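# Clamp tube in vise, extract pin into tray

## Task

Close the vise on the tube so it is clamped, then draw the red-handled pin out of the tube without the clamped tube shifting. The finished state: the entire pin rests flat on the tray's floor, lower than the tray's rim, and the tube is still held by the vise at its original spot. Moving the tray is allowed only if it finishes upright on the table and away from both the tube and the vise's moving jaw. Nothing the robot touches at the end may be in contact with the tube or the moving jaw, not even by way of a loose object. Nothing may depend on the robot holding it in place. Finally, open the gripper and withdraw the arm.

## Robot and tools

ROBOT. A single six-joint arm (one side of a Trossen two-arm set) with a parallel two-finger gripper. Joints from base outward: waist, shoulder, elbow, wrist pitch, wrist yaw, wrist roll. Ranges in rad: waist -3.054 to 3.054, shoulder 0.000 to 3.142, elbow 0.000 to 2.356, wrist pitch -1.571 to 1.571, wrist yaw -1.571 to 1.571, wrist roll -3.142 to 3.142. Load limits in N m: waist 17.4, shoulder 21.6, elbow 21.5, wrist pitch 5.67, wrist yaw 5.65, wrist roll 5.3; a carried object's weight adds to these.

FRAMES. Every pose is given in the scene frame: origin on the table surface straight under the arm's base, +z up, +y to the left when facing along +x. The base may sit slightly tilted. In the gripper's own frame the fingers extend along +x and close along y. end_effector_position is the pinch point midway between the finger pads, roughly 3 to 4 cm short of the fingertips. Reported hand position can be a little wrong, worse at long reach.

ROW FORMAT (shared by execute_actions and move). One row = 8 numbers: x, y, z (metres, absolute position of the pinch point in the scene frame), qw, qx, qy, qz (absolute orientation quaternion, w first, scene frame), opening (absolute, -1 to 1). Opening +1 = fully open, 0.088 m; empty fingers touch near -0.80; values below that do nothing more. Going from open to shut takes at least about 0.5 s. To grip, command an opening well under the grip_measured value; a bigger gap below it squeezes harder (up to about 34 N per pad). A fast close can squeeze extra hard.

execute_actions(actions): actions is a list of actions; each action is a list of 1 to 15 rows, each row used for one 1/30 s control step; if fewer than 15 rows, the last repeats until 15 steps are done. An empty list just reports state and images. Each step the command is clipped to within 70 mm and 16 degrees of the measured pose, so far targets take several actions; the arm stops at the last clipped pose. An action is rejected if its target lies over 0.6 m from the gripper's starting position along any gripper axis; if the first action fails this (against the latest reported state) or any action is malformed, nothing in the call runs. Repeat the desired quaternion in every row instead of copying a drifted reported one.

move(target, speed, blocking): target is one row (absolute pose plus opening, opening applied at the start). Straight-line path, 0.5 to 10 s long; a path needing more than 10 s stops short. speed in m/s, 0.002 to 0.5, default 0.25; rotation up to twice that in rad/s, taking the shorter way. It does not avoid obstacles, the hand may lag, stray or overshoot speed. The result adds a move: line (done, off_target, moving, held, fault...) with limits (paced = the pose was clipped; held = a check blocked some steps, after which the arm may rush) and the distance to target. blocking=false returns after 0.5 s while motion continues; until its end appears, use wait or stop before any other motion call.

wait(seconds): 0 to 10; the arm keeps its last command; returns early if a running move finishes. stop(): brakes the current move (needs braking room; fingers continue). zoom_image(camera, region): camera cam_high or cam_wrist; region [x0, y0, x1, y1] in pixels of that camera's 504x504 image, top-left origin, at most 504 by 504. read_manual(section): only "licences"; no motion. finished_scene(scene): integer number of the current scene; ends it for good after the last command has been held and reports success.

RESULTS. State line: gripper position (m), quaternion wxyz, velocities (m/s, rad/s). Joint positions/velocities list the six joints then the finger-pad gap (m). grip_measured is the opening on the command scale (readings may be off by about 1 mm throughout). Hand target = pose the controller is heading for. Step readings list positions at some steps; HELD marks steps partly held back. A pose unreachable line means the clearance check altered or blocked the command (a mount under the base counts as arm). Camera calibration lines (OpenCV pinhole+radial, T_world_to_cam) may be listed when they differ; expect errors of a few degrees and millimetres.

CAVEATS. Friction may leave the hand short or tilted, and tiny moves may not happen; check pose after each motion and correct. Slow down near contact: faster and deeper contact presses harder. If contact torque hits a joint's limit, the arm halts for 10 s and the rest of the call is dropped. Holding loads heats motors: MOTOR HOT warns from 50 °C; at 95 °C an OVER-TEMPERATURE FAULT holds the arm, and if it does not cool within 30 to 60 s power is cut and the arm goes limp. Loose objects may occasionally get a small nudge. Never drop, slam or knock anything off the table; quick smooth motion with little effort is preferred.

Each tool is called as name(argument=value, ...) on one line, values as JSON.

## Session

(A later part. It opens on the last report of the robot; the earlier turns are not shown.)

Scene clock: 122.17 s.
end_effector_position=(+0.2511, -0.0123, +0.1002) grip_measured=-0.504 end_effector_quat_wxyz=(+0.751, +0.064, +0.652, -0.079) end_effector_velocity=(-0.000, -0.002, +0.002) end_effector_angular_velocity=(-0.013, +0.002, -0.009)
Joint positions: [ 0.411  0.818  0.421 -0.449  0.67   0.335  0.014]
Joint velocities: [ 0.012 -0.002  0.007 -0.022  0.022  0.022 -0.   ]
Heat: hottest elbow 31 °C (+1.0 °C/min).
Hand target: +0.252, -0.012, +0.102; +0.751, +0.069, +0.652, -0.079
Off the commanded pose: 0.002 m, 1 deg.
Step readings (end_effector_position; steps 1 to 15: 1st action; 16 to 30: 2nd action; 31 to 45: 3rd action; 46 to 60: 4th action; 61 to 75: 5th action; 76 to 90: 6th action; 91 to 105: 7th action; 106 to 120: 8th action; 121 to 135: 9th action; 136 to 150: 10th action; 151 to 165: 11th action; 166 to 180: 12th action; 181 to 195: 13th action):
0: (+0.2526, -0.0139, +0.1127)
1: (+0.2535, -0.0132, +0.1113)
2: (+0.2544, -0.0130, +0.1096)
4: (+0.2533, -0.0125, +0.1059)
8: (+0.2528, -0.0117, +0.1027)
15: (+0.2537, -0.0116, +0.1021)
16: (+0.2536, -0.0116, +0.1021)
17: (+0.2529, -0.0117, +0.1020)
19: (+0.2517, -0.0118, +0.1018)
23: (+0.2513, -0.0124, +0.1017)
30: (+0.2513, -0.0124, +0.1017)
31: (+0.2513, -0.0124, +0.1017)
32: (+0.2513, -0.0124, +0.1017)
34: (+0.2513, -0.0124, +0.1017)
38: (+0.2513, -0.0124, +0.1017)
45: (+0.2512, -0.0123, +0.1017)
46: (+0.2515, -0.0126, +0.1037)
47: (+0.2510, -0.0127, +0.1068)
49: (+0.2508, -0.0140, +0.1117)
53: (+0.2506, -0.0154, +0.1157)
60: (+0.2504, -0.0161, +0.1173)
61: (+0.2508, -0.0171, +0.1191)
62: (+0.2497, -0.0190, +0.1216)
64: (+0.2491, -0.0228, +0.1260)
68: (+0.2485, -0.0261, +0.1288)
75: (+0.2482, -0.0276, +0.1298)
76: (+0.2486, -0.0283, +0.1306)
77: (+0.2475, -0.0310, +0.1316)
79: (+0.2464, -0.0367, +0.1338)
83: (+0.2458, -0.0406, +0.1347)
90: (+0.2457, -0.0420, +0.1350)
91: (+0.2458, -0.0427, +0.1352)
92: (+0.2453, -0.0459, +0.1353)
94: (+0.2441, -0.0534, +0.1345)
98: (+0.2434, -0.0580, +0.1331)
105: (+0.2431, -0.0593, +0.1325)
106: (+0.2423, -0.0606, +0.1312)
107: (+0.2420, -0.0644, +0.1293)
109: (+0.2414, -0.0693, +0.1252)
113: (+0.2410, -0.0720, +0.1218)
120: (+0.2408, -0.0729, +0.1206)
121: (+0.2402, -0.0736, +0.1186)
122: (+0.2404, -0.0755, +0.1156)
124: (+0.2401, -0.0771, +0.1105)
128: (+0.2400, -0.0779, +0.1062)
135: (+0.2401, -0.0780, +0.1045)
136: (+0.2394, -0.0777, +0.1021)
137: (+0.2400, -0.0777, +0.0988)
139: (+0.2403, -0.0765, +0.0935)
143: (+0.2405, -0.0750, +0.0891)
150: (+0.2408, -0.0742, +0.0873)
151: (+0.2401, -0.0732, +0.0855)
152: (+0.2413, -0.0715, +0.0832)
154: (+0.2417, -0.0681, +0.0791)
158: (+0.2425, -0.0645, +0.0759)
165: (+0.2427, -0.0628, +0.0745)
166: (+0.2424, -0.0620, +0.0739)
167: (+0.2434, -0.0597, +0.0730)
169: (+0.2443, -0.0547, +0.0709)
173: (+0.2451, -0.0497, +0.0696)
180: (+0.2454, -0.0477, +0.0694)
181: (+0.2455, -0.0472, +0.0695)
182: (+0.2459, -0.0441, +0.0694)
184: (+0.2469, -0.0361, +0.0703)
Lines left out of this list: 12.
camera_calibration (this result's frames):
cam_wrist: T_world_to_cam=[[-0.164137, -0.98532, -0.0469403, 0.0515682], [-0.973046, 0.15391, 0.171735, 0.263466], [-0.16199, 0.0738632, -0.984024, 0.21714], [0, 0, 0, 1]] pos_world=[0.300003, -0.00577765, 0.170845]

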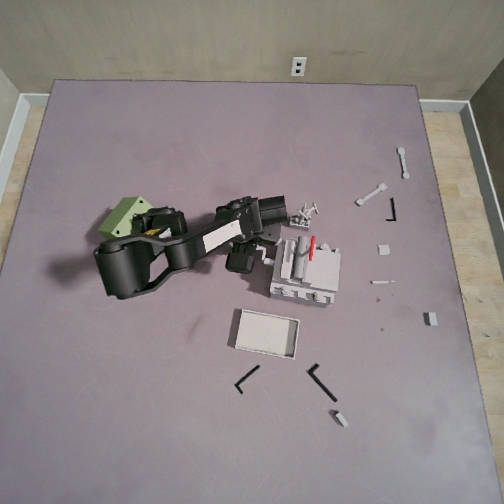

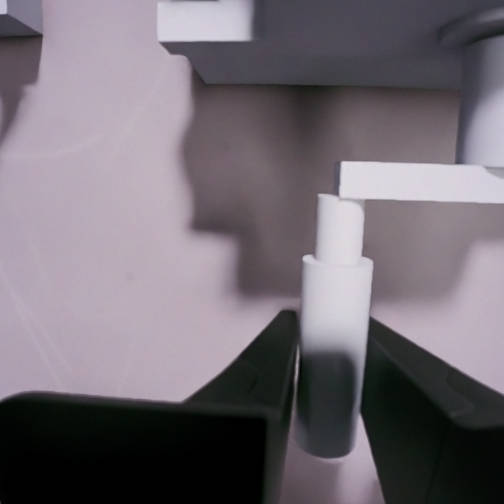

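execute_actions(actions=[[[0.2497,-0.022,0.126,0.751,0.0686,0.652,-0.079,-0.8]],[[0.245,-0.0455,0.136,0.751,0.0686,0.652,-0.079,-0.8]],[[0.241,-0.069,0.126,0.751,0.0686,0.652,-0.079,-0.8]],[[0.239,-0.079,0.102,0.751,0.0686,0.652,-0.079,-0.8]],[[0.241,-0.069,0.078,0.751,0.0686,0.652,-0.079,-0.8]],[[0.245,-0.0455,0.068,0.751,0.0686,0.652,-0.079,-0.8]],[[0.2497,-0.022,0.078,0.751,0.0686,0.652,-0.079,-0.8]],[[0.2516,-0.012,0.102,0.751,0.0686,0.652,-0.079,-0.8]],[[0.2497,-0.022,0.126,0.751,0.0686,0.652,-0.079,-0.8]],[[0.245,-0.0455,0.136,0.751,0.0686,0.652,-0.079,-0.8]],[[0.241,-0.069,0.126,0.751,0.0686,0.652,-0.079,-0.8]],[[0.239,-0.079,0.102,0.751,0.0686,0.652,-0.079,-0.8]],[[0.241,-0.069,0.078,0.751,0.0686,0.652,-0.079,-0.8]],[[0.245,-0.0455,0.068,0.751,0.0686,0.652,-0.079,-0.8]],[[0.2497,-0.022,0.078,0.751,0.0686,0.652,-0.079,-0.8]],[[0.2516,-0.012,0.102,0.751,0.0686,0.652,-0.079,-0.8]],[[0.2497,-0.022,0.126,0.751,0.0686,0.652,-0.079,-0.8]],[[0.245,-0.0455,0.136,0.751,0.0686,0.652,-0.079,-0.8]],[[0.241,-0.069,0.126,0.751,0.0686,0.652,-0.079,-0.8]],[[0.239,-0.079,0.102,0.751,0.0686,0.652,-0.079,-0.8]],[[0.241,-0.069,0.078,0.751,0.0686,0.652,-0.079,-0.8]],[[0.245,-0.0455,0.068,0.751,0.0686,0.652,-0.079,-0.8]],[[0.2497,-0.022,0.078,0.751,0.0686,0.652,-0.079,-0.8]],[[0.2516,-0.012,0.102,0.751,0.0686,0.652,-0.079,-0.8]]])

zoom_image(camera="cam_high", region=[260, 210, 360, 310])

Scene clock: 148.77 s.
end_effector_position=(+0.2510, -0.0123, +0.1000) grip_measured=-0.503 end_effector_quat_wxyz=(+0.751, +0.064, +0.653, -0.078) end_effector_velocity=(-0.001, -0.000, +0.004) end_effector_angular_velocity=(-0.011, +0.007, +0.018)
Joint positions: [ 0.408  0.817  0.42  -0.447  0.666  0.332  0.014]
Joint velocities: [ 0.022 -0.002  0.012 -0.037  0.022  0.007 -0.   ]
Heat: hottest elbow 30 °C (-1.0 °C/min).
Hand target: +0.252, -0.012, +0.102; +0.751, +0.068, +0.652, -0.079
Off the commanded pose: 0.002 m, 0 deg.
Step readings (end_effector_position; steps 1 to 15: 1st action; 16 to 30: 2nd action; 31 to 45: 3rd action; 46 to 60: 4th action; 61 to 75: 5th action; 76 to 90: 6th action; 91 to 105: 7th action; 106 to 120: 8th action; 121 to 135: 9th action; 136 to 150: 10th action; 151 to 165: 11th action; 166 to 180: 12th action; 181 to 195: 13th action):
0: (+0.2513, -0.0124, +0.1009)
1: (+0.2519, -0.0128, +0.1037)
2: (+0.2510, -0.0131, +0.1080)
4: (+0.2506, -0.0155, +0.1153)
8: (+0.2498, -0.0189, +0.1215)
15: (+0.2494, -0.0208, +0.1240)
16: (+0.2500, -0.0220, +0.1254)
17: (+0.2485, -0.0248, +0.1274)
19: (+0.2472, -0.0319, +0.1320)
23: (+0.2460, -0.0393, +0.1345)
30: (+0.2455, -0.0421, +0.1350)
31: (+0.2454, -0.0429, +0.1350)
32: (+0.2446, -0.0471, +0.1349)
34: (+0.2431, -0.0584, +0.1328)
38: (+0.2419, -0.0655, +0.1287)
45: (+0.2417, -0.0674, +0.1273)
46: (+0.2405, -0.0687, +0.1246)
47: (+0.2407, -0.0725, +0.1209)
49: (+0.2401, -0.0760, +0.1140)
53: (+0.2399, -0.0777, +0.1075)
60: (+0.2400, -0.0782, +0.1047)
61: (+0.2390, -0.0775, +0.1014)
62: (+0.2399, -0.0773, +0.0971)
64: (+0.2402, -0.0751, +0.0898)
68: (+0.2411, -0.0717, +0.0833)
75: (+0.2416, -0.0694, +0.0803)
76: (+0.2409, -0.0682, +0.0790)
77: (+0.2422, -0.0657, +0.0773)
79: (+0.2432, -0.0603, +0.0735)
83: (+0.2445, -0.0525, +0.0703)
90: (+0.2452, -0.0483, +0.0694)
91: (+0.2457, -0.0480, +0.0699)
92: (+0.2466, -0.0441, +0.0700)
94: (+0.2479, -0.0315, +0.0722)
98: (+0.2490, -0.0245, +0.0765)
105: (+0.2493, -0.0231, +0.0776)
106: (+0.2503, -0.0213, +0.0801)
107: (+0.2502, -0.0177, +0.0841)
109: (+0.2508, -0.0143, +0.0910)
113: (+0.2511, -0.0126, +0.0974)
120: (+0.2511, -0.0124, +0.1000)
121: (+0.2517, -0.0128, +0.1030)
122: (+0.2510, -0.0129, +0.1075)
124: (+0.2505, -0.0153, +0.1150)
128: (+0.2499, -0.0188, +0.1214)
135: (+0.2495, -0.0207, +0.1240)
136: (+0.2500, -0.0219, +0.1255)
137: (+0.2485, -0.0248, +0.1275)
139: (+0.2471, -0.0319, +0.1319)
143: (+0.2459, -0.0392, +0.1345)
150: (+0.2455, -0.0421, +0.1350)
151: (+0.2453, -0.0428, +0.1350)
152: (+0.2445, -0.0469, +0.1349)
154: (+0.2431, -0.0583, +0.1329)
158: (+0.2419, -0.0655, +0.1287)
165: (+0.2417, -0.0674, +0.1273)
166: (+0.2405, -0.0689, +0.1245)
167: (+0.2406, -0.0727, +0.1208)
169: (+0.2401, -0.0759, +0.1139)
173: (+0.2399, -0.0777, +0.1074)
180: (+0.2399, -0.0780, +0.1046)
181: (+0.2390, -0.0775, +0.1015)
182: (+0.2400, -0.0774, +0.0972)
184: (+0.2401, -0.0751, +0.0898)
Lines left out of this list: 57.
camera_calibration (this result's frames):
cam_wrist: T_world_to_cam=[[-0.163909, -0.985269, -0.0487745, 0.0516595], [-0.972981, 0.153319, 0.172628, 0.263255], [-0.162607, 0.075752, -0.983779, 0.217026], [0, 0, 0, 1]] pos_world=[0.2999, -0.00590376, 0.17058]

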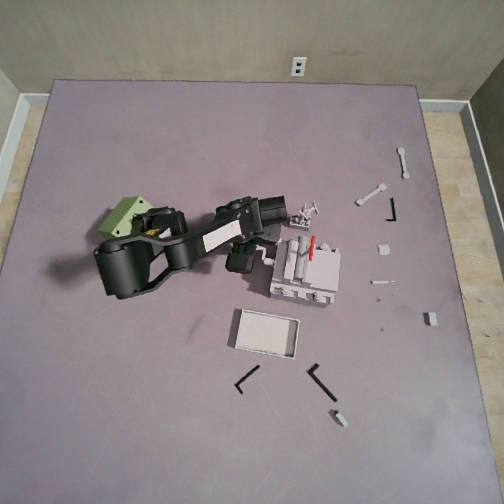

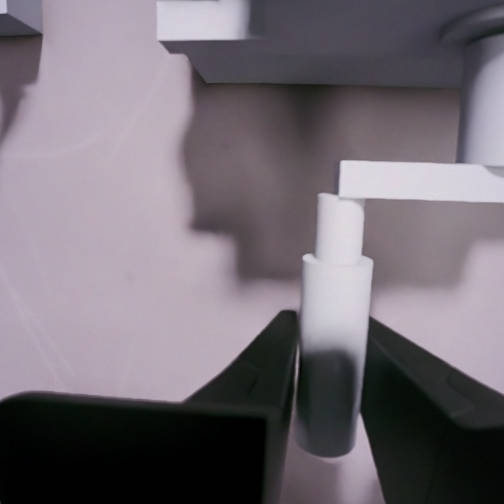

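Region (260, 210, 360, 310) of cam_high's 504x504 image, scaled by 5.040, with more detail than that image has.

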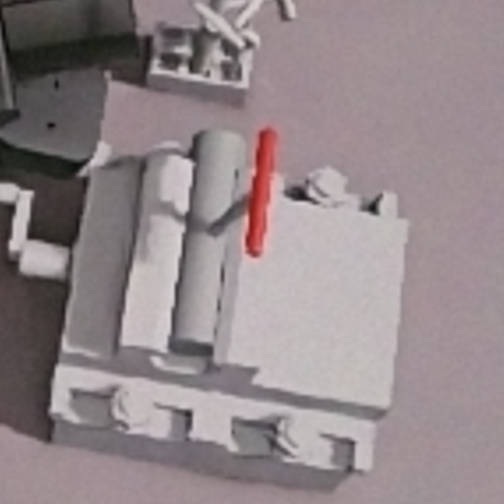

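execute_actions(actions=[[[0.2497,-0.022,0.126,0.751,0.0686,0.652,-0.079,-1]],[[0.245,-0.0455,0.136,0.751,0.0686,0.652,-0.079,-1]],[[0.241,-0.069,0.126,0.751,0.0686,0.652,-0.079,-1]],[[0.239,-0.079,0.102,0.751,0.0686,0.652,-0.079,-1]],[[0.241,-0.069,0.078,0.751,0.0686,0.652,-0.079,-1]],[[0.245,-0.0455,0.068,0.751,0.0686,0.652,-0.079,-1]]])

Scene clock: 157.03 s.
end_effector_position=(+0.2451, -0.0481, +0.0695) grip_measured=-0.502 end_effector_quat_wxyz=(+0.752, +0.064, +0.652, -0.079) end_effector_velocity=(-0.003, +0.006, -0.002) end_effector_angular_velocity=(+0.021, +0.013, +0.014)
Joint positions: [ 0.064  0.791  0.333 -0.237  0.42   0.052  0.014]
Joint velocities: [ 0.017  0.012 -0.002 -0.007 -0.007  0.007  0.   ]
Heat: hottest elbow 30 °C (-2.0 °C/min).
Hand target: +0.245, -0.046, +0.068; +0.751, +0.069, +0.652, -0.079
Off the commanded pose: 0.003 m, 1 deg.
Step readings (end_effector_position; steps 1 to 15: 1st action; 16 to 30: 2nd action; 31 to 45: 3rd action; 46 to 60: 4th action; 61 to 75: 5th action; 76 to 90: 6th action):
0: (+0.2511, -0.0123, +0.1005)
1: (+0.2518, -0.0127, +0.1035)
2: (+0.2508, -0.0130, +0.1078)
4: (+0.2505, -0.0153, +0.1152)
8: (+0.2498, -0.0188, +0.1214)
15: (+0.2494, -0.0207, +0.1240)
16: (+0.2500, -0.0218, +0.1255)
17: (+0.2484, -0.0246, +0.1275)
19: (+0.2471, -0.0316, +0.1319)
23: (+0.2459, -0.0389, +0.1345)
30: (+0.2455, -0.0419, +0.1352)
31: (+0.2452, -0.0426, +0.1350)
32: (+0.2444, -0.0467, +0.1350)
34: (+0.2429, -0.0583, +0.1330)
38: (+0.2418, -0.0656, +0.1287)
45: (+0.2415, -0.0675, +0.1272)
46: (+0.2403, -0.0690, +0.1245)
47: (+0.2405, -0.0727, +0.1208)
49: (+0.2399, -0.0759, +0.1139)
53: (+0.2398, -0.0777, +0.1074)
60: (+0.2398, -0.0780, +0.1046)
61: (+0.2389, -0.0774, +0.1014)
62: (+0.2399, -0.0773, +0.0971)
64: (+0.2402, -0.0751, +0.0898)
68: (+0.2411, -0.0715, +0.0833)
75: (+0.2415, -0.0692, +0.0803)
76: (+0.2408, -0.0680, +0.0790)
77: (+0.2422, -0.0655, +0.0773)
79: (+0.2432, -0.0600, +0.0735)
83: (+0.2445, -0.0521, +0.0703)
90: end_effector_position above
camera_calibration (this result's frames):
cam_wrist: T_world_to_cam=[[-0.164436, -0.985279, -0.0467615, 0.0138426], [-0.973371, 0.154407, 0.169434, 0.268633], [-0.15972, 0.0733774, -0.984431, 0.188043], [0, 0, 0, 1]] pos_world=[0.29379, -0.0416382, 0.140247]

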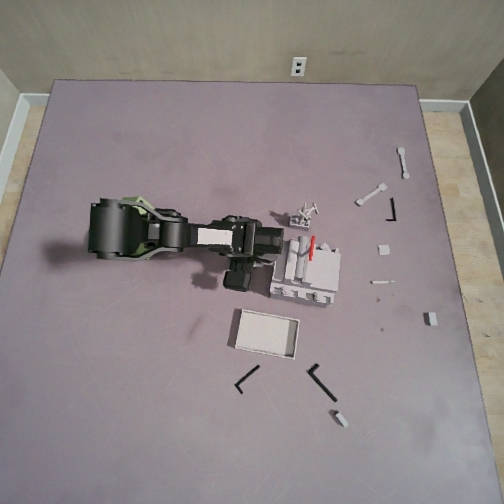

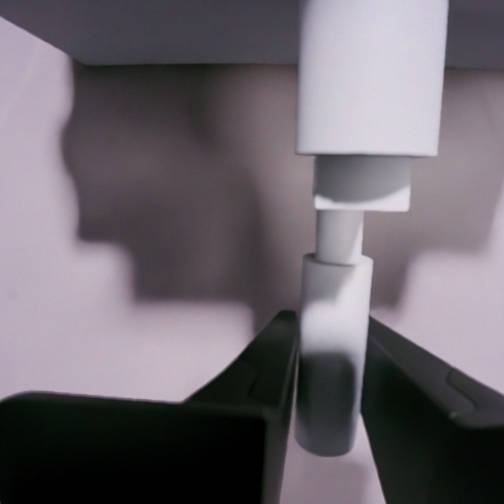

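execute_actions(actions=[[[0.2497,-0.022,0.078,0.751,0.0686,0.652,-0.079,-1]],[[0.2516,-0.012,0.102,0.751,0.0686,0.652,-0.079,-1]],[[0.2497,-0.022,0.126,0.751,0.0686,0.652,-0.079,-1]],[[0.245,-0.0455,0.136,0.751,0.0686,0.652,-0.079,-1]]])

Scene clock: 162.03 s.
end_effector_position=(+0.2455, -0.0415, +0.1351) grip_measured=-0.503 end_effector_quat_wxyz=(+0.751, +0.070, +0.652, -0.072) end_effector_velocity=(+0.001, -0.001, +0.001) end_effector_angular_velocity=(+0.011, -0.010, +0.001)
Joint positions: [ 0.365  0.599  0.497 -0.713  0.621  0.289  0.014]
Joint velocities: [-0.017 -0.017 -0.002  0.007 -0.022 -0.022 -0.   ]
Heat: hottest elbow 30 °C (-2.0 °C/min).
Hand target: +0.245, -0.045, +0.136; +0.751, +0.069, +0.652, -0.079
Off the commanded pose: 0.004 m, 1 deg.
Step readings (end_effector_position; steps 1 to 15: 1st action; 16 to 30: 2nd action; 31 to 45: 3rd action; 46 to 60: 4th action):
0: (+0.2449, -0.0476, +0.0694)
1: (+0.2456, -0.0472, +0.0699)
2: (+0.2465, -0.0432, +0.0701)
4: (+0.2477, -0.0311, +0.0724)
8: (+0.2489, -0.0246, +0.0765)
15: (+0.2491, -0.0232, +0.0775)
16: (+0.2501, -0.0214, +0.0801)
17: (+0.2502, -0.0178, +0.0841)
19: (+0.2506, -0.0143, +0.0910)
23: (+0.2510, -0.0126, +0.0973)
30: (+0.2510, -0.0123, +0.1000)
31: (+0.2517, -0.0127, +0.1031)
32: (+0.2508, -0.0129, +0.1075)
34: (+0.2505, -0.0153, +0.1150)
38: (+0.2498, -0.0187, +0.1214)
45: (+0.2494, -0.0206, +0.1240)
46: (+0.2499, -0.0217, +0.1254)
47: (+0.2484, -0.0245, +0.1274)
49: (+0.2471, -0.0315, +0.1319)
53: (+0.2459, -0.0388, +0.1346)
60: end_effector_position above
camera_calibration (this result's frames):
cam_wrist: T_world_to_cam=[[-0.161415, -0.984714, -0.0654541, 0.0252904], [-0.973785, 0.14815, 0.17261, 0.256366], [-0.160274, 0.0916001, -0.982813, 0.252883], [0, 0, 0, 1]] pos_world=[0.294258, -0.0362411, 0.205941]

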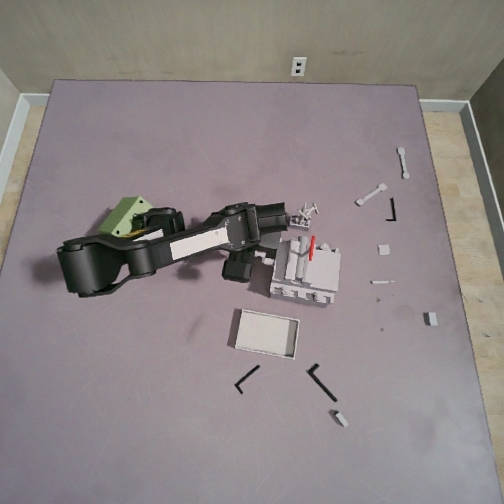

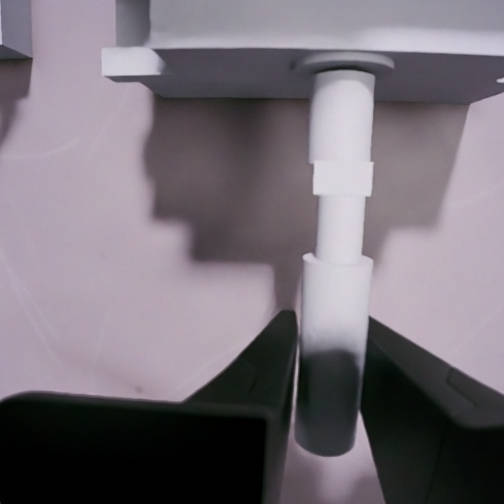

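execute_actions(actions=[[[0.241,-0.069,0.126,0.751,0.0686,0.652,-0.079,-1]],[[0.239,-0.079,0.102,0.751,0.0686,0.652,-0.079,-1]],[[0.241,-0.069,0.078,0.751,0.0686,0.652,-0.079,-1]]])

Scene clock: 167.33 s.
end_effector_position=(+0.2391, -0.0744, +0.0880) grip_measured=-0.505 end_effector_quat_wxyz=(+0.753, +0.058, +0.651, -0.083) end_effector_velocity=(+0.005, +0.003, -0.006) end_effector_angular_velocity=(+0.006, -0.019, -0.010)
Joint positions: [-0.073  0.635  0.363 -0.385  0.326 -0.045  0.014]
Joint velocities: [ 0.002  0.037 -0.012  0.066 -0.007  0.007 -0.   ]
Heat: hottest elbow 30 °C (-1.0 °C/min).
Hand target: +0.240, -0.069, +0.079; +0.751, +0.069, +0.652, -0.079
Off the commanded pose: 0.011 m, 1 deg.
Step readings (end_effector_position; steps 1 to 15: 1st action; 16 to 30: 2nd action; 31 to 45: 3rd action):
0: (+0.2456, -0.0420, +0.1353)
1: (+0.2453, -0.0426, +0.1351)
2: (+0.2444, -0.0460, +0.1350)
4: (+0.2432, -0.0539, +0.1341)
8: (+0.2421, -0.0605, +0.1317)
15: (+0.2418, -0.0629, +0.1305)
16: (+0.2403, -0.0642, +0.1280)
17: (+0.2401, -0.0684, +0.1250)
19: (+0.2395, -0.0729, +0.1193)
23: (+0.2390, -0.0757, +0.1132)
30: (+0.2390, -0.0769, +0.1097)
31: (+0.2379, -0.0766, +0.1069)
32: (+0.2383, -0.0771, +0.1034)
34: (+0.2382, -0.0766, +0.0975)
38: (+0.2385, -0.0753, +0.0917)
45: end_effector_position above
camera_calibration (this result's frames):
cam_wrist: T_world_to_cam=[[-0.163323, -0.986004, -0.0334919, -0.0136019], [-0.973705, 0.155635, 0.16636, 0.264222], [-0.158819, 0.0597815, -0.985496, 0.206051], [0, 0, 0, 1]] pos_world=[0.287778, -0.0668517, 0.158651]

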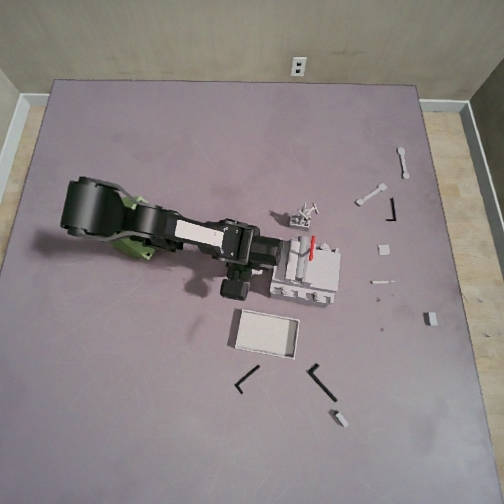

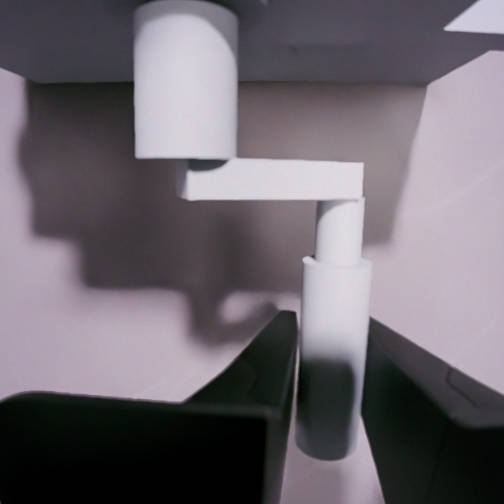

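execute_actions(actions=[[[0.242,-0.064,0.066,0.751,0.0686,0.652,-0.079,-1]],[[0.242,-0.064,0.066,0.751,0.0686,0.652,-0.079,-1]],[[0.241,-0.070,0.08,0.751,0.0686,0.652,-0.079,-1]],[[0.241,-0.070,0.08,0.751,0.0686,0.652,-0.079,0.2]]])

move(target=[0.25,-0.06,0.22,0.703,0.074,0.703,-0.074,1], speed=0.15)

move(target=[0.401,-0.06,0.25,0.703,0.074,0.703,-0.074,1], speed=0.15)

move(target=[0.400,-0.06,0.208,0.703,0.074,0.703,-0.074,1], speed=0.05)

Scene clock: 176.40 s.
end_effector_position=(+0.2410, -0.0712, +0.0795) grip_measured=+0.191 end_effector_quat_wxyz=(+0.750, +0.067, +0.653, -0.081) end_effector_velocity=(+0.001, +0.001, +0.000) end_effector_angular_velocity=(+0.006, -0.009, +0.008)
Joint positions: [-0.083  0.69   0.357 -0.333  0.304 -0.04   0.048]
Joint velocities: [ 0.002 -0.002 -0.002  0.007 -0.007 -0.007  0.004]
Heat: hottest wrist pitch 32 °C (+1.0 °C/min).
Hand target: +0.241, -0.070, +0.080; +0.751, +0.069, +0.652, -0.079
Off the commanded pose: 0.001 m, 0 deg.
Step readings (end_effector_position; steps 1 to 15: 1st action; 16 to 30: 2nd action; 31 to 45: 3rd action; 46 to 60: 4th action):
0: (+0.2392, -0.0739, +0.0868)
1: (+0.2402, -0.0739, +0.0856)
2: (+0.2419, -0.0737, +0.0833)
4: (+0.2426, -0.0731, +0.0800)
8: (+0.2434, -0.0728, +0.0779)
15: (+0.2440, -0.0728, +0.0769)
16: (+0.2440, -0.0728, +0.0769)
17: (+0.2440, -0.0728, +0.0769)
19: (+0.2440, -0.0728, +0.0768)
23: (+0.2440, -0.0728, +0.0768)
30: (+0.2440, -0.0728, +0.0768)
31: (+0.2448, -0.0732, +0.0777)
32: (+0.2450, -0.0734, +0.0780)
34: (+0.2453, -0.0737, +0.0784)
38: (+0.2457, -0.0739, +0.0788)
45: (+0.2458, -0.0740, +0.0789)
46: (+0.2458, -0.0740, +0.0789)
47: (+0.2457, -0.0740, +0.0789)
49: (+0.2422, -0.0728, +0.0790)
53: (+0.2410, -0.0712, +0.0795)
60: end_effector_position above
camera_calibration (this result's frames):
cam_wrist: T_world_to_cam=[[-0.170056, -0.984224, -0.0488329, -0.00746808], [-0.971656, 0.159214, 0.174744, 0.266067], [-0.164212, 0.077165, -0.983402, 0.200113], [0, 0, 0, 1]] pos_world=[0.290117, -0.0651537, 0.149933]

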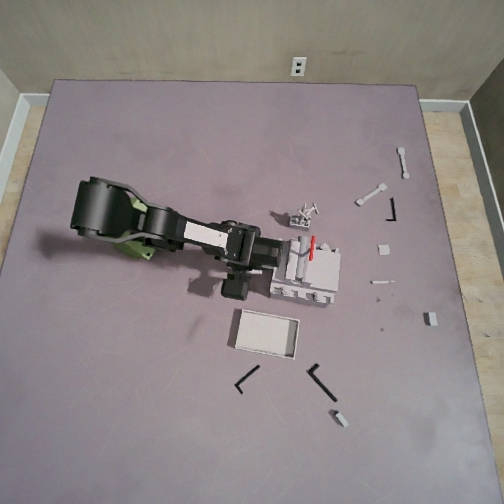

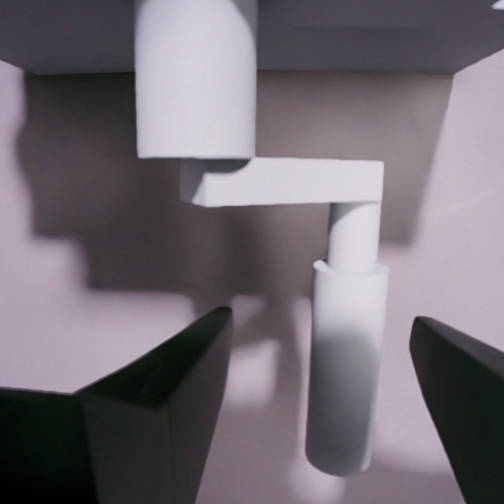

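Scene clock: 177.93 s.
end_effector_position=(+0.2490, -0.0600, +0.2187) grip_measured=+0.989 end_effector_quat_wxyz=(+0.703, +0.073, +0.704, -0.074) end_effector_velocity=(-0.002, +0.001, +0.001) end_effector_angular_velocity=(-0.008, +0.014, -0.001)
Joint positions: [ 0.734  0.723  0.914 -1.438  0.752  0.813  0.087]
Joint velocities: [ 0.027  0.017  0.007 -0.037  0.007  0.051 -0.   ]
Heat: hottest wrist pitch 31 °C (+0.0 °C/min).
Hand target: +0.251, -0.060, +0.220; +0.704, +0.073, +0.703, -0.074
Off the commanded pose: 0.002 m, 0 deg.
move: done
camera_calibration (this result's frames):
cam_wrist: T_world_to_cam=[[-0.176055, -0.982667, -0.0580521, 0.0152619], [-0.939234, 0.150034, 0.308754, 0.209792], [-0.294692, 0.108882, -0.949369, 0.364499], [0, 0, 0, 1]] pos_world=[0.307146, -0.0561659, 0.282156]

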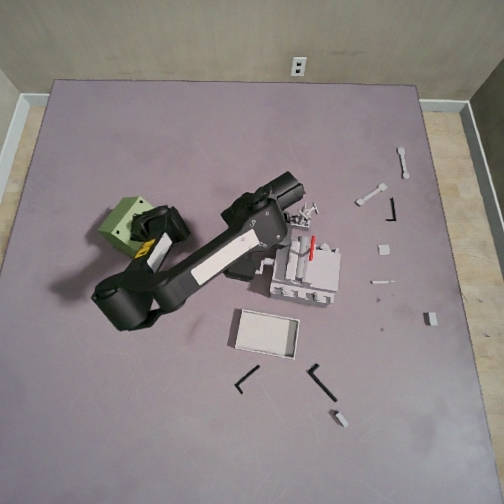

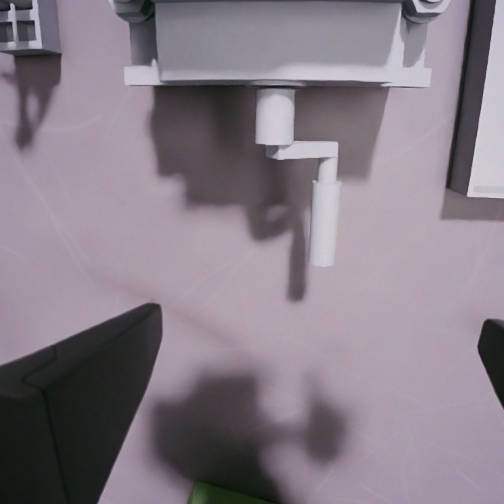

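Scene clock: 179.43 s.
end_effector_position=(+0.3993, -0.0613, +0.2513) grip_measured=+0.989 end_effector_quat_wxyz=(+0.705, +0.076, +0.701, -0.074) end_effector_velocity=(-0.004, -0.001, +0.003) end_effector_angular_velocity=(+0.014, +0.024, +0.004)
Joint positions: [ 0.488  1.208  1.579 -1.417  0.651  0.518  0.087]
Joint velocities: [-0.002  0.002  0.017 -0.037 -0.022  0.007 -0.   ]
Heat: hottest wrist pitch 31 °C (+0.0 °C/min).
Hand target: +0.401, -0.060, +0.250; +0.703, +0.074, +0.703, -0.074
Off the commanded pose: 0.003 m, 0 deg.
move: done
camera_calibration (this result's frames):
cam_wrist: T_world_to_cam=[[-0.181349, -0.981452, -0.0621708, 0.0455727], [-0.940679, 0.154685, 0.301986, 0.343632], [-0.286768, 0.113247, -0.951283, 0.437395], [0, 0, 0, 1]] pos_world=[0.456942, -0.0579613, 0.315148]

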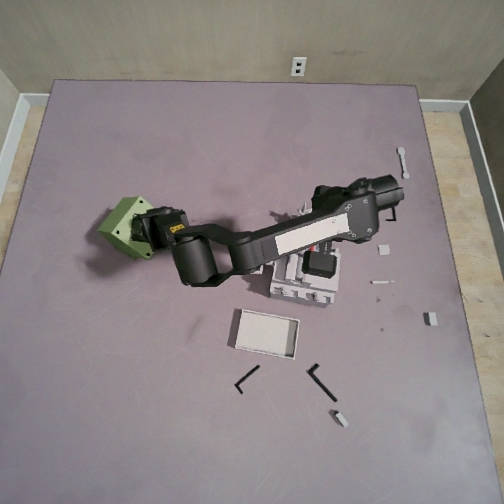

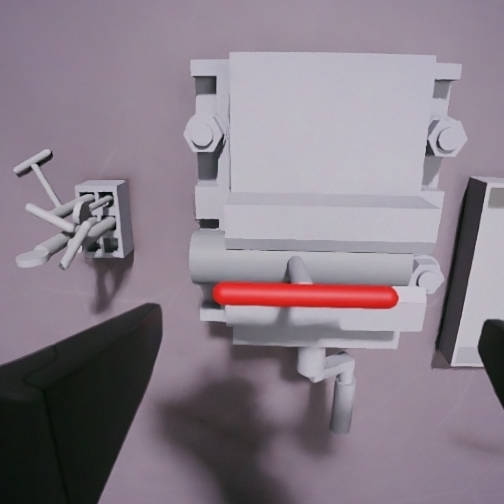

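Scene clock: 180.63 s.
end_effector_position=(+0.4021, -0.0590, +0.2084) grip_measured=+0.989 end_effector_quat_wxyz=(+0.704, +0.074, +0.703, -0.074) end_effector_velocity=(-0.001, +0.002, -0.002) end_effector_angular_velocity=(+0.005, +0.004, +0.022)
Joint positions: [ 0.356  1.208  1.436 -1.202  0.581  0.382  0.087]
Joint velocities: [-0.002  0.002 -0.007  0.007 -0.007 -0.022 -0.   ]
Heat: hottest wrist pitch 31 °C (+0.0 °C/min).
Hand target: +0.400, -0.060, +0.208; +0.703, +0.074, +0.703, -0.074
Off the commanded pose: 0.002 m, 0 deg.
move: done
camera_calibration (this result's frames):
cam_wrist: T_world_to_cam=[[-0.178256, -0.982188, -0.0594221, 0.0438764], [-0.939492, 0.151932, 0.307038, 0.357142], [-0.292541, 0.110558, -0.94984, 0.399042], [0, 0, 0, 1]] pos_world=[0.460089, -0.0552835, 0.271977]

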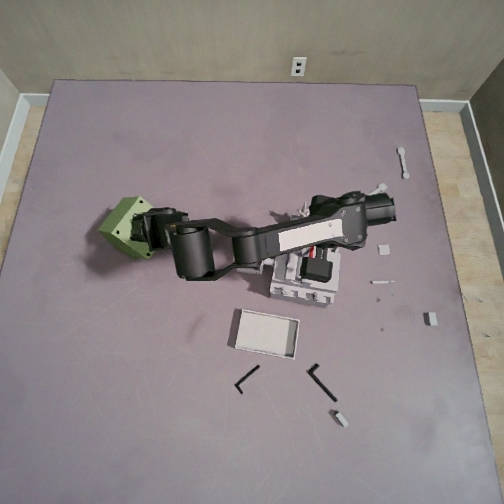

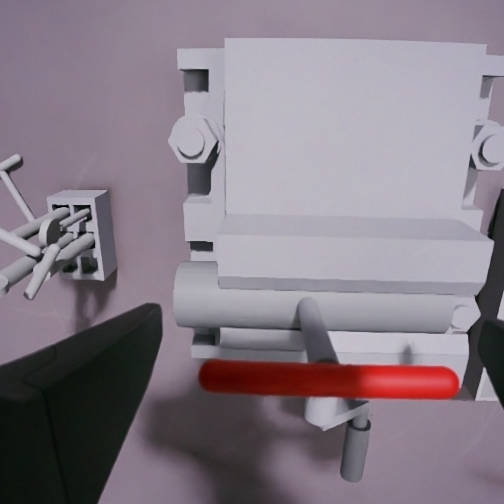

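execute_actions(actions=[[[0.402,-0.059,0.208,0.703,0.074,0.703,-0.074,0.35]],[[0.402,-0.059,0.208,0.703,0.074,0.703,-0.074,-1]],[[0.404,-0.0595,0.218,0.703,0.074,0.703,-0.074,-1]],[[0.406,-0.06,0.228,0.703,0.074,0.703,-0.074,-1]],[[0.408,-0.0605,0.238,0.703,0.074,0.703,-0.074,-1]],[[0.41,-0.061,0.248,0.703,0.074,0.703,-0.074,-1]],[[0.412,-0.0615,0.258,0.703,0.074,0.703,-0.074,-1]],[[0.414,-0.062,0.268,0.703,0.074,0.703,-0.074,-1]]])

Scene clock: 191.13 s.
end_effector_position=(+0.4038, -0.0585, +0.2445) grip_measured=+0.463 end_effector_quat_wxyz=(+0.675, +0.042, +0.733, -0.078) end_effector_velocity=(-0.003, -0.007, +0.079) end_effector_angular_velocity=(+0.180, -0.148, -0.004)
Joint positions: [ 0.479  1.319  1.681 -1.531  0.66   0.544  0.062]
Joint velocities: [ 0.159 -0.149  0.134 -0.139 -0.051  0.022 -0.   ]
Heat: hottest shoulder 31 °C (+0.0 °C/min).
Hand target: +0.413, -0.063, +0.267; +0.703, +0.075, +0.704, -0.074
Off the commanded pose: 0.026 m, 6 deg.
Step readings (end_effector_position; steps 1 to 15: 1st action; 16 to 30: 2nd action; 31 to 45: 3rd action; 46 to 60: 4th action; 61 to 75: 5th action; 76 to 90: 6th action; 91 to 105: 7th action; 106 to 120: 8th action):
0: (+0.4020, -0.0591, +0.2083)
1: (+0.4020, -0.0591, +0.2083)
2: (+0.4020, -0.0591, +0.2083)
4: (+0.4020, -0.0591, +0.2083)
8: (+0.4020, -0.0590, +0.2083)
15: (+0.4020, -0.0590, +0.2083)
16: (+0.4020, -0.0590, +0.2083)
17: (+0.4020, -0.0590, +0.2083)
19: (+0.4020, -0.0590, +0.2083)
23: (+0.4020, -0.0590, +0.2083)
30: (+0.4020, -0.0590, +0.2083)
31: (+0.4024, -0.0595, +0.2097)
32: (+0.4027, -0.0595, +0.2105)
34: (+0.4031, -0.0595, +0.2117)
38: (+0.4033, -0.0594, +0.2131)
45: (+0.4033, -0.0593, +0.2132)
46: (+0.4037, -0.0596, +0.2142)
47: (+0.4041, -0.0592, +0.2146)
49: (+0.4045, -0.0589, +0.2149)
53: (+0.4045, -0.0586, +0.2149)
60: (+0.4045, -0.0585, +0.2150)
61: (+0.4043, -0.0588, +0.2161)
62: (+0.4041, -0.0584, +0.2166)
64: (+0.4043, -0.0580, +0.2169)
68: (+0.4045, -0.0580, +0.2171)
75: (+0.4043, -0.0578, +0.2170)
76: (+0.4042, -0.0580, +0.2181)
77: (+0.4043, -0.0579, +0.2188)
79: (+0.4045, -0.0576, +0.2189)
83: (+0.4046, -0.0574, +0.2190)
90: (+0.4045, -0.0574, +0.2191)
91: (+0.4048, -0.0576, +0.2199)
92: (+0.4048, -0.0575, +0.2201)
94: (+0.4050, -0.0574, +0.2202)
98: (+0.4050, -0.0574, +0.2205)
105: (+0.4035, -0.0581, +0.2230)
106: (+0.4041, -0.0585, +0.2247)
107: (+0.4043, -0.0585, +0.2256)
109: (+0.4047, -0.0585, +0.2275)
113: (+0.4047, -0.0584, +0.2318)
120: end_effector_position above
camera_calibration (this result's frames):
cam_wrist: T_world_to_cam=[[-0.141844, -0.989885, -0.00292777, 0.017784], [-0.914534, 0.129913, 0.383079, 0.317706], [-0.378824, 0.0570148, -0.923711, 0.459067], [0, 0, 0, 1]] pos_world=[0.46698, -0.0498437, 0.302391]

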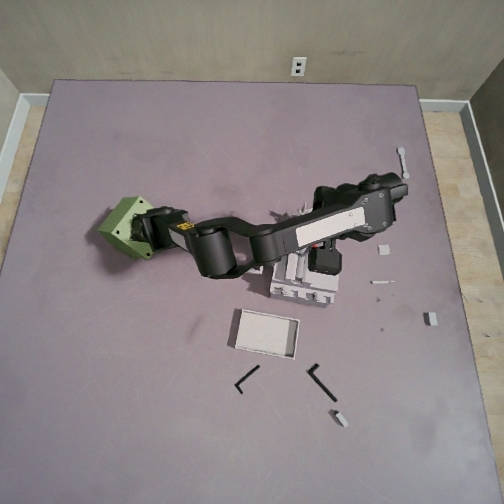

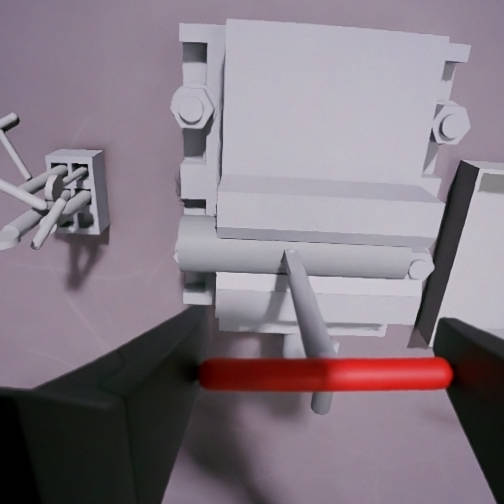

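move(target=[0.36,-0.245,0.27,0.703,0.074,0.703,-0.074,0], speed=0.15)

move(target=[0.305,-0.238,0.13,0.861,0.052,0.497,-0.0905,0], speed=0.1)

Scene clock: 198.77 s.
end_effector_position=(+0.3581, -0.2419, +0.2724) grip_measured=+0.463 end_effector_quat_wxyz=(+0.704, +0.075, +0.702, -0.075) end_effector_velocity=(-0.002, -0.001, +0.006) end_effector_angular_velocity=(-0.002, -0.002, -0.000)
Joint positions: [-0.829  1.135  1.773 -1.426 -0.231 -0.522  0.062]
Joint velocities: [-0.032 -0.002  0.017 -0.022 -0.022 -0.022 -0.   ]
Heat: hottest shoulder 31 °C (+1.0 °C/min).
Hand target: +0.359, -0.244, +0.271; +0.703, +0.076, +0.704, -0.074
Off the commanded pose: 0.004 m, 0 deg.
move: done
camera_calibration (this result's frames):
cam_wrist: T_world_to_cam=[[-0.180188, -0.981898, -0.0583915, -0.139357], [-0.939458, 0.154202, 0.306009, 0.324776], [-0.291465, 0.109995, -0.950236, 0.466754], [0, 0, 0, 1]] pos_world=[0.416046, -0.238256, 0.336005]

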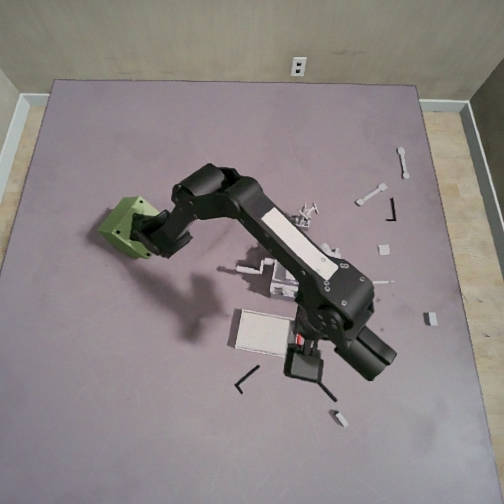

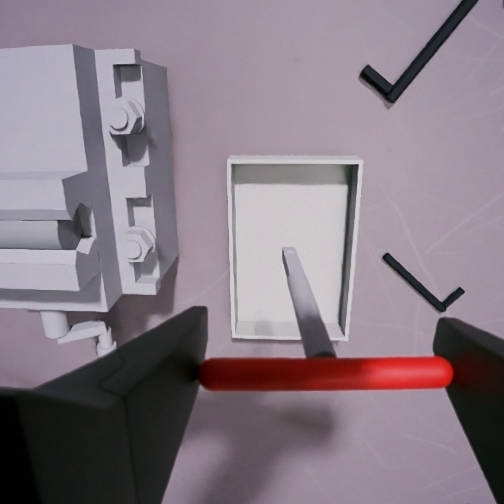

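Scene clock: 201.80 s.
end_effector_position=(+0.3080, -0.2389, +0.1335) grip_measured=+0.463 end_effector_quat_wxyz=(+0.863, +0.047, +0.494, -0.089) end_effector_velocity=(+0.000, +0.001, +0.000) end_effector_angular_velocity=(-0.002, -0.016, +0.016)
Joint positions: [-1.016  0.87   0.664 -0.104 -0.637 -0.421  0.062]
Joint velocities: [-0.007 -0.002 -0.012  0.022 -0.022 -0.007  0.   ]
Heat: hottest shoulder 32 °C (+2.0 °C/min).
Hand target: +0.305, -0.238, +0.130; +0.861, +0.053, +0.497, -0.090
Off the commanded pose: 0.005 m, 1 deg.
move: done
camera_calibration (this result's frames):
cam_wrist: T_world_to_cam=[[-0.144888, -0.98905, -0.0280758, -0.170226], [-0.965147, 0.147522, -0.216169, 0.395812], [0.217944, -0.00422304, -0.975952, 0.139083], [0, 0, 0, 1]] pos_world=[0.327041, -0.226165, 0.216522]

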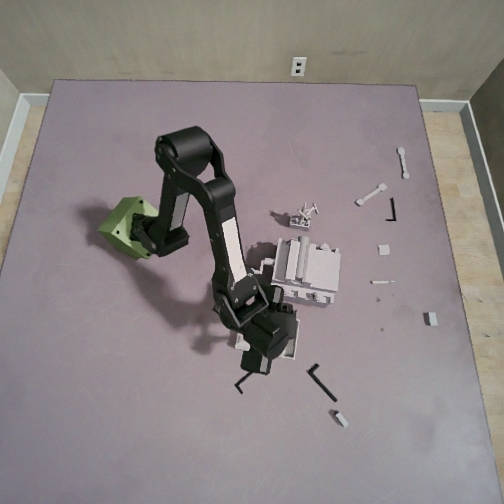

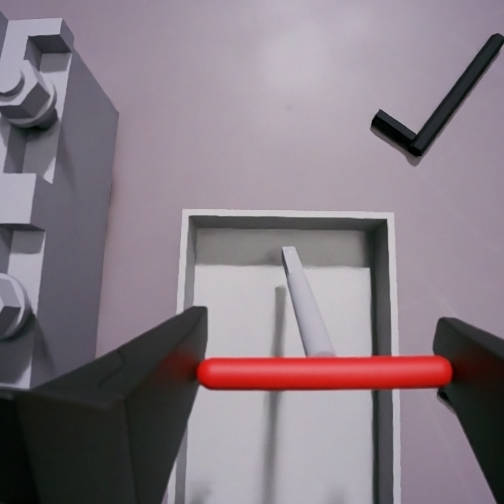

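move(target=[0.297,-0.234,0.115,0.861,0.052,0.497,-0.0905,0.44], speed=0.03)

move(target=[0.27,-0.229,0.087,0.8145,0.06,0.571,-0.0856,0.44], speed=0.03)

Scene clock: 206.17 s.
end_effector_position=(+0.2997, -0.2359, +0.1197) grip_measured=+0.467 end_effector_quat_wxyz=(+0.864, +0.045, +0.493, -0.091) end_effector_velocity=(-0.001, +0.002, -0.000) end_effector_angular_velocity=(+0.005, +0.002, +0.006)
Joint positions: [-1.01   0.888  0.604 -0.019 -0.629 -0.416  0.062]
Joint velocities: [-0.002 -0.002 -0.002 -0.007 -0.007 -0.007  0.   ]
Heat: hottest shoulder 32 °C (+2.0 °C/min).
Hand target: +0.297, -0.234, +0.115; +0.861, +0.052, +0.497, -0.090
Off the commanded pose: 0.006 m, 1 deg.
move: done
camera_calibration (this result's frames):
cam_wrist: T_world_to_cam=[[-0.146385, -0.988942, -0.0237846, -0.168871], [-0.964546, 0.148029, -0.218493, 0.384564], [0.219597, -0.00904278, -0.975549, 0.125753], [0, 0, 0, 1]] pos_world=[0.318594, -0.222793, 0.202686]

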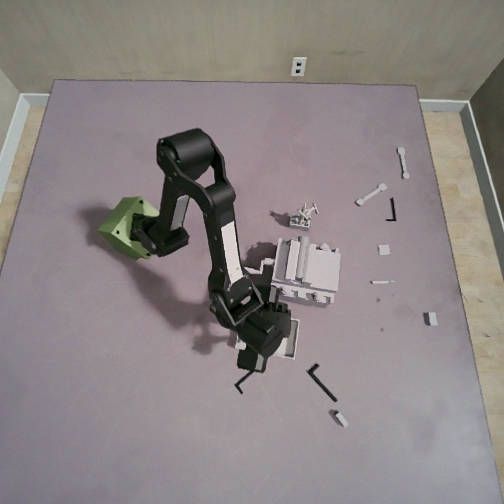

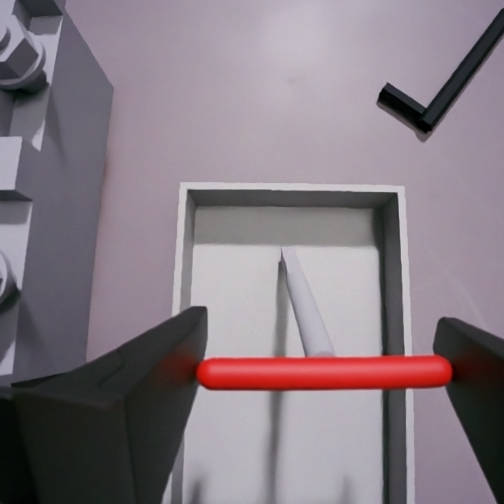

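Scene clock: 209.50 s.
end_effector_position=(+0.2718, -0.2325, +0.0928) grip_measured=+0.458 end_effector_quat_wxyz=(+0.819, +0.052, +0.565, -0.092) end_effector_velocity=(-0.003, +0.000, -0.002) end_effector_angular_velocity=(-0.006, +0.015, +0.012)
Joint positions: [-0.998  0.953  0.613 -0.137 -0.533 -0.503  0.061]
Joint velocities: [-0.002  0.002 -0.002 -0.007  0.007 -0.022 -0.   ]
Heat: hottest shoulder 31 °C (+1.0 °C/min).
Hand target: +0.270, -0.229, +0.087; +0.814, +0.060, +0.571, -0.086
Off the commanded pose: 0.007 m, 1 deg.
move: done
camera_calibration (this result's frames):
cam_wrist: T_world_to_cam=[[-0.161539, -0.986541, -0.0253291, -0.165366], [-0.985377, 0.162651, -0.0507612, 0.344759], [0.0541979, 0.0167588, -0.99839, 0.158737], [0, 0, 0, 1]] pos_world=[0.304401, -0.221876, 0.171794]

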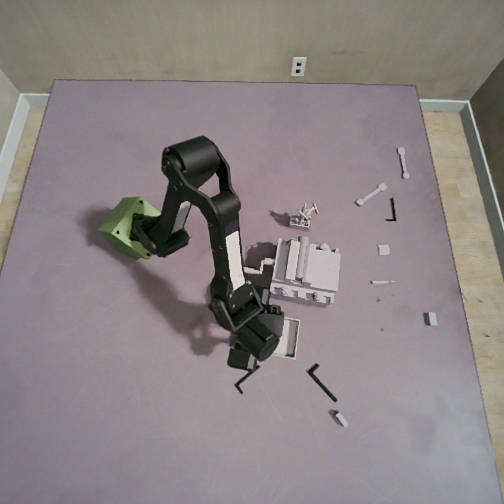

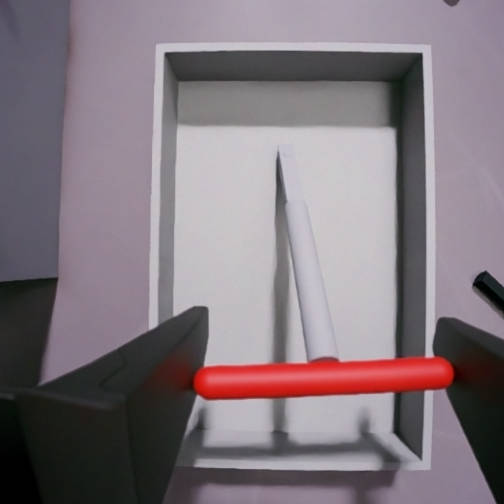

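move(target=[0.29,-0.232,0.104,0.8145,0.06,0.571,-0.0856,0.4], speed=0.03)

move(target=[0.284,-0.229,0.085,0.8145,0.06,0.571,-0.0856,0.435], speed=0.03)

move(target=[0.268,-0.226,0.05,0.751,0.0686,0.652,-0.079,0.435], speed=0.03)

Scene clock: 216.40 s.
end_effector_position=(+0.2862, -0.2308, +0.1007) grip_measured=+0.453 end_effector_quat_wxyz=(+0.812, +0.063, +0.575, -0.085) end_effector_velocity=(-0.001, +0.004, -0.000) end_effector_angular_velocity=(+0.016, +0.006, +0.005)
Joint positions: [-0.955  0.958  0.694 -0.242 -0.501 -0.49   0.061]
Joint velocities: [ 0.002 -0.002  0.002 -0.022 -0.007 -0.007  0.   ]
Heat: hottest shoulder 31 °C (+1.0 °C/min).
Hand target: +0.290, -0.232, +0.104; +0.814, +0.060, +0.571, -0.085
Off the commanded pose: 0.005 m, 1 deg.
move: done
camera_calibration (this result's frames):
cam_wrist: T_world_to_cam=[[-0.163219, -0.985294, -0.050547, -0.157865], [-0.986041, 0.164622, -0.0249448, 0.35711], [0.0328991, 0.0457699, -0.99841, 0.178612], [0, 0, 0, 1]] pos_world=[0.320483, -0.222507, 0.179257]

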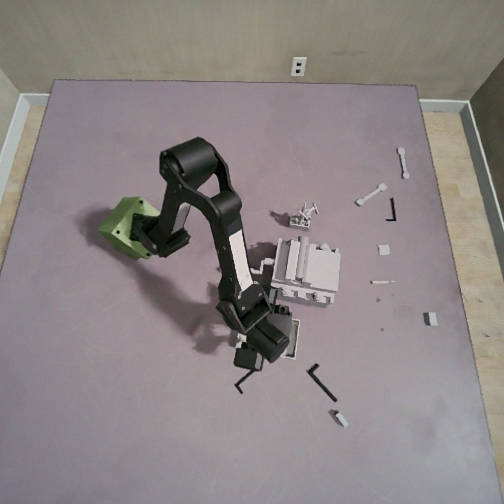

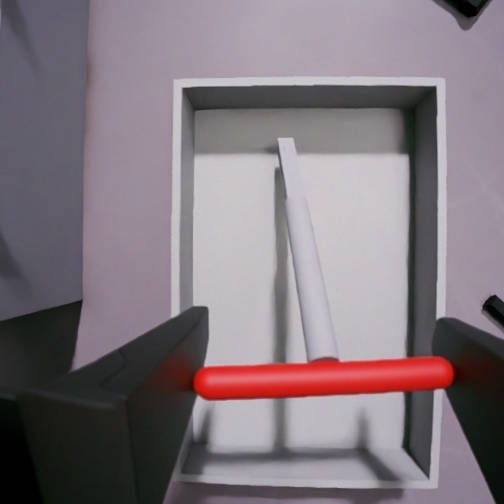

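Scene clock: 217.17 s.
end_effector_position=(+0.2882, -0.2320, +0.0915) grip_measured=+0.457 end_effector_quat_wxyz=(+0.819, +0.052, +0.564, -0.087) end_effector_velocity=(-0.001, +0.002, -0.003) end_effector_angular_velocity=(+0.014, -0.001, -0.005)
Joint positions: [-0.937  0.981  0.66  -0.145 -0.487 -0.481  0.061]
Joint velocities: [ 0.002  0.007 -0.007  0.007 -0.007  0.007 -0.   ]
Heat: hottest shoulder 31 °C (+1.0 °C/min).
Hand target: +0.284, -0.229, +0.085; +0.814, +0.060, +0.571, -0.085
Off the commanded pose: 0.008 m, 1 deg.
move: done
camera_calibration (this result's frames):
cam_wrist: T_world_to_cam=[[-0.151359, -0.987984, -0.0312789, -0.165014], [-0.986898, 0.15283, -0.0517254, 0.359077], [0.0558843, 0.02304, -0.998171, 0.157522], [0, 0, 0, 1]] pos_world=[0.320593, -0.221538, 0.170646]

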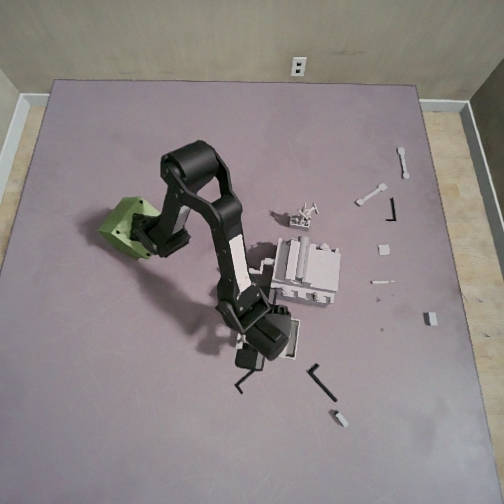

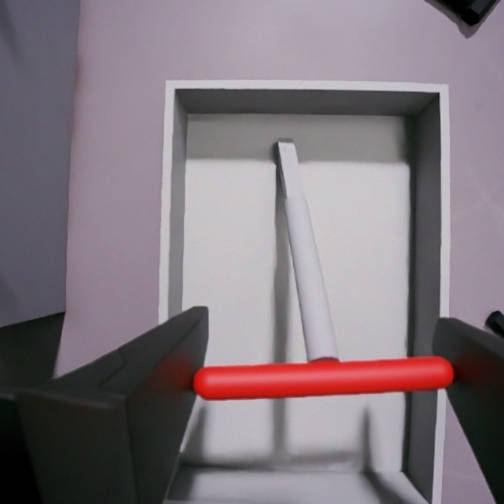

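Scene clock: 221.17 s.
end_effector_position=(+0.2691, -0.2268, +0.0537) grip_measured=+0.444 end_effector_quat_wxyz=(+0.755, +0.066, +0.647, -0.082) end_effector_velocity=(-0.003, +0.005, -0.002) end_effector_angular_velocity=(+0.022, +0.014, +0.018)
Joint positions: [-0.864  1.131  0.722 -0.246 -0.328 -0.508  0.061]
Joint velocities: [ 0.002  0.002 -0.002 -0.022 -0.007 -0.022 -0.   ]
Heat: hottest shoulder 31 °C (+1.0 °C/min).
Hand target: +0.268, -0.226, +0.050; +0.751, +0.068, +0.652, -0.079
Off the commanded pose: 0.004 m, 1 deg.
move: done
camera_calibration (this result's frames):
cam_wrist: T_world_to_cam=[[-0.171131, -0.984091, -0.0477467, -0.156858], [-0.974071, 0.161711, 0.158228, 0.324782], [-0.147989, 0.0735863, -0.986248, 0.186354], [0, 0, 0, 1]] pos_world=[0.317096, -0.220596, 0.124912]

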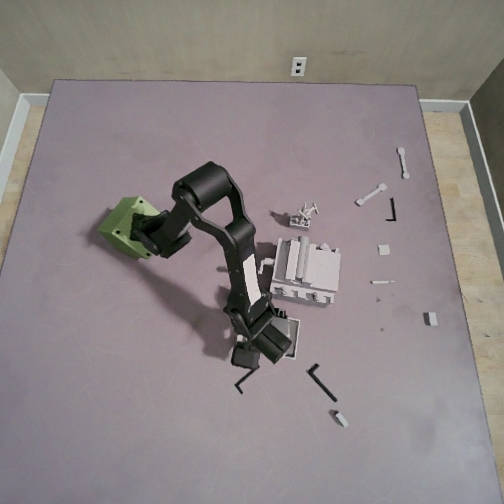

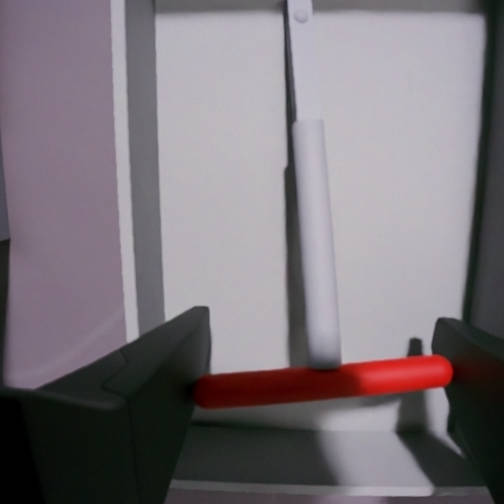

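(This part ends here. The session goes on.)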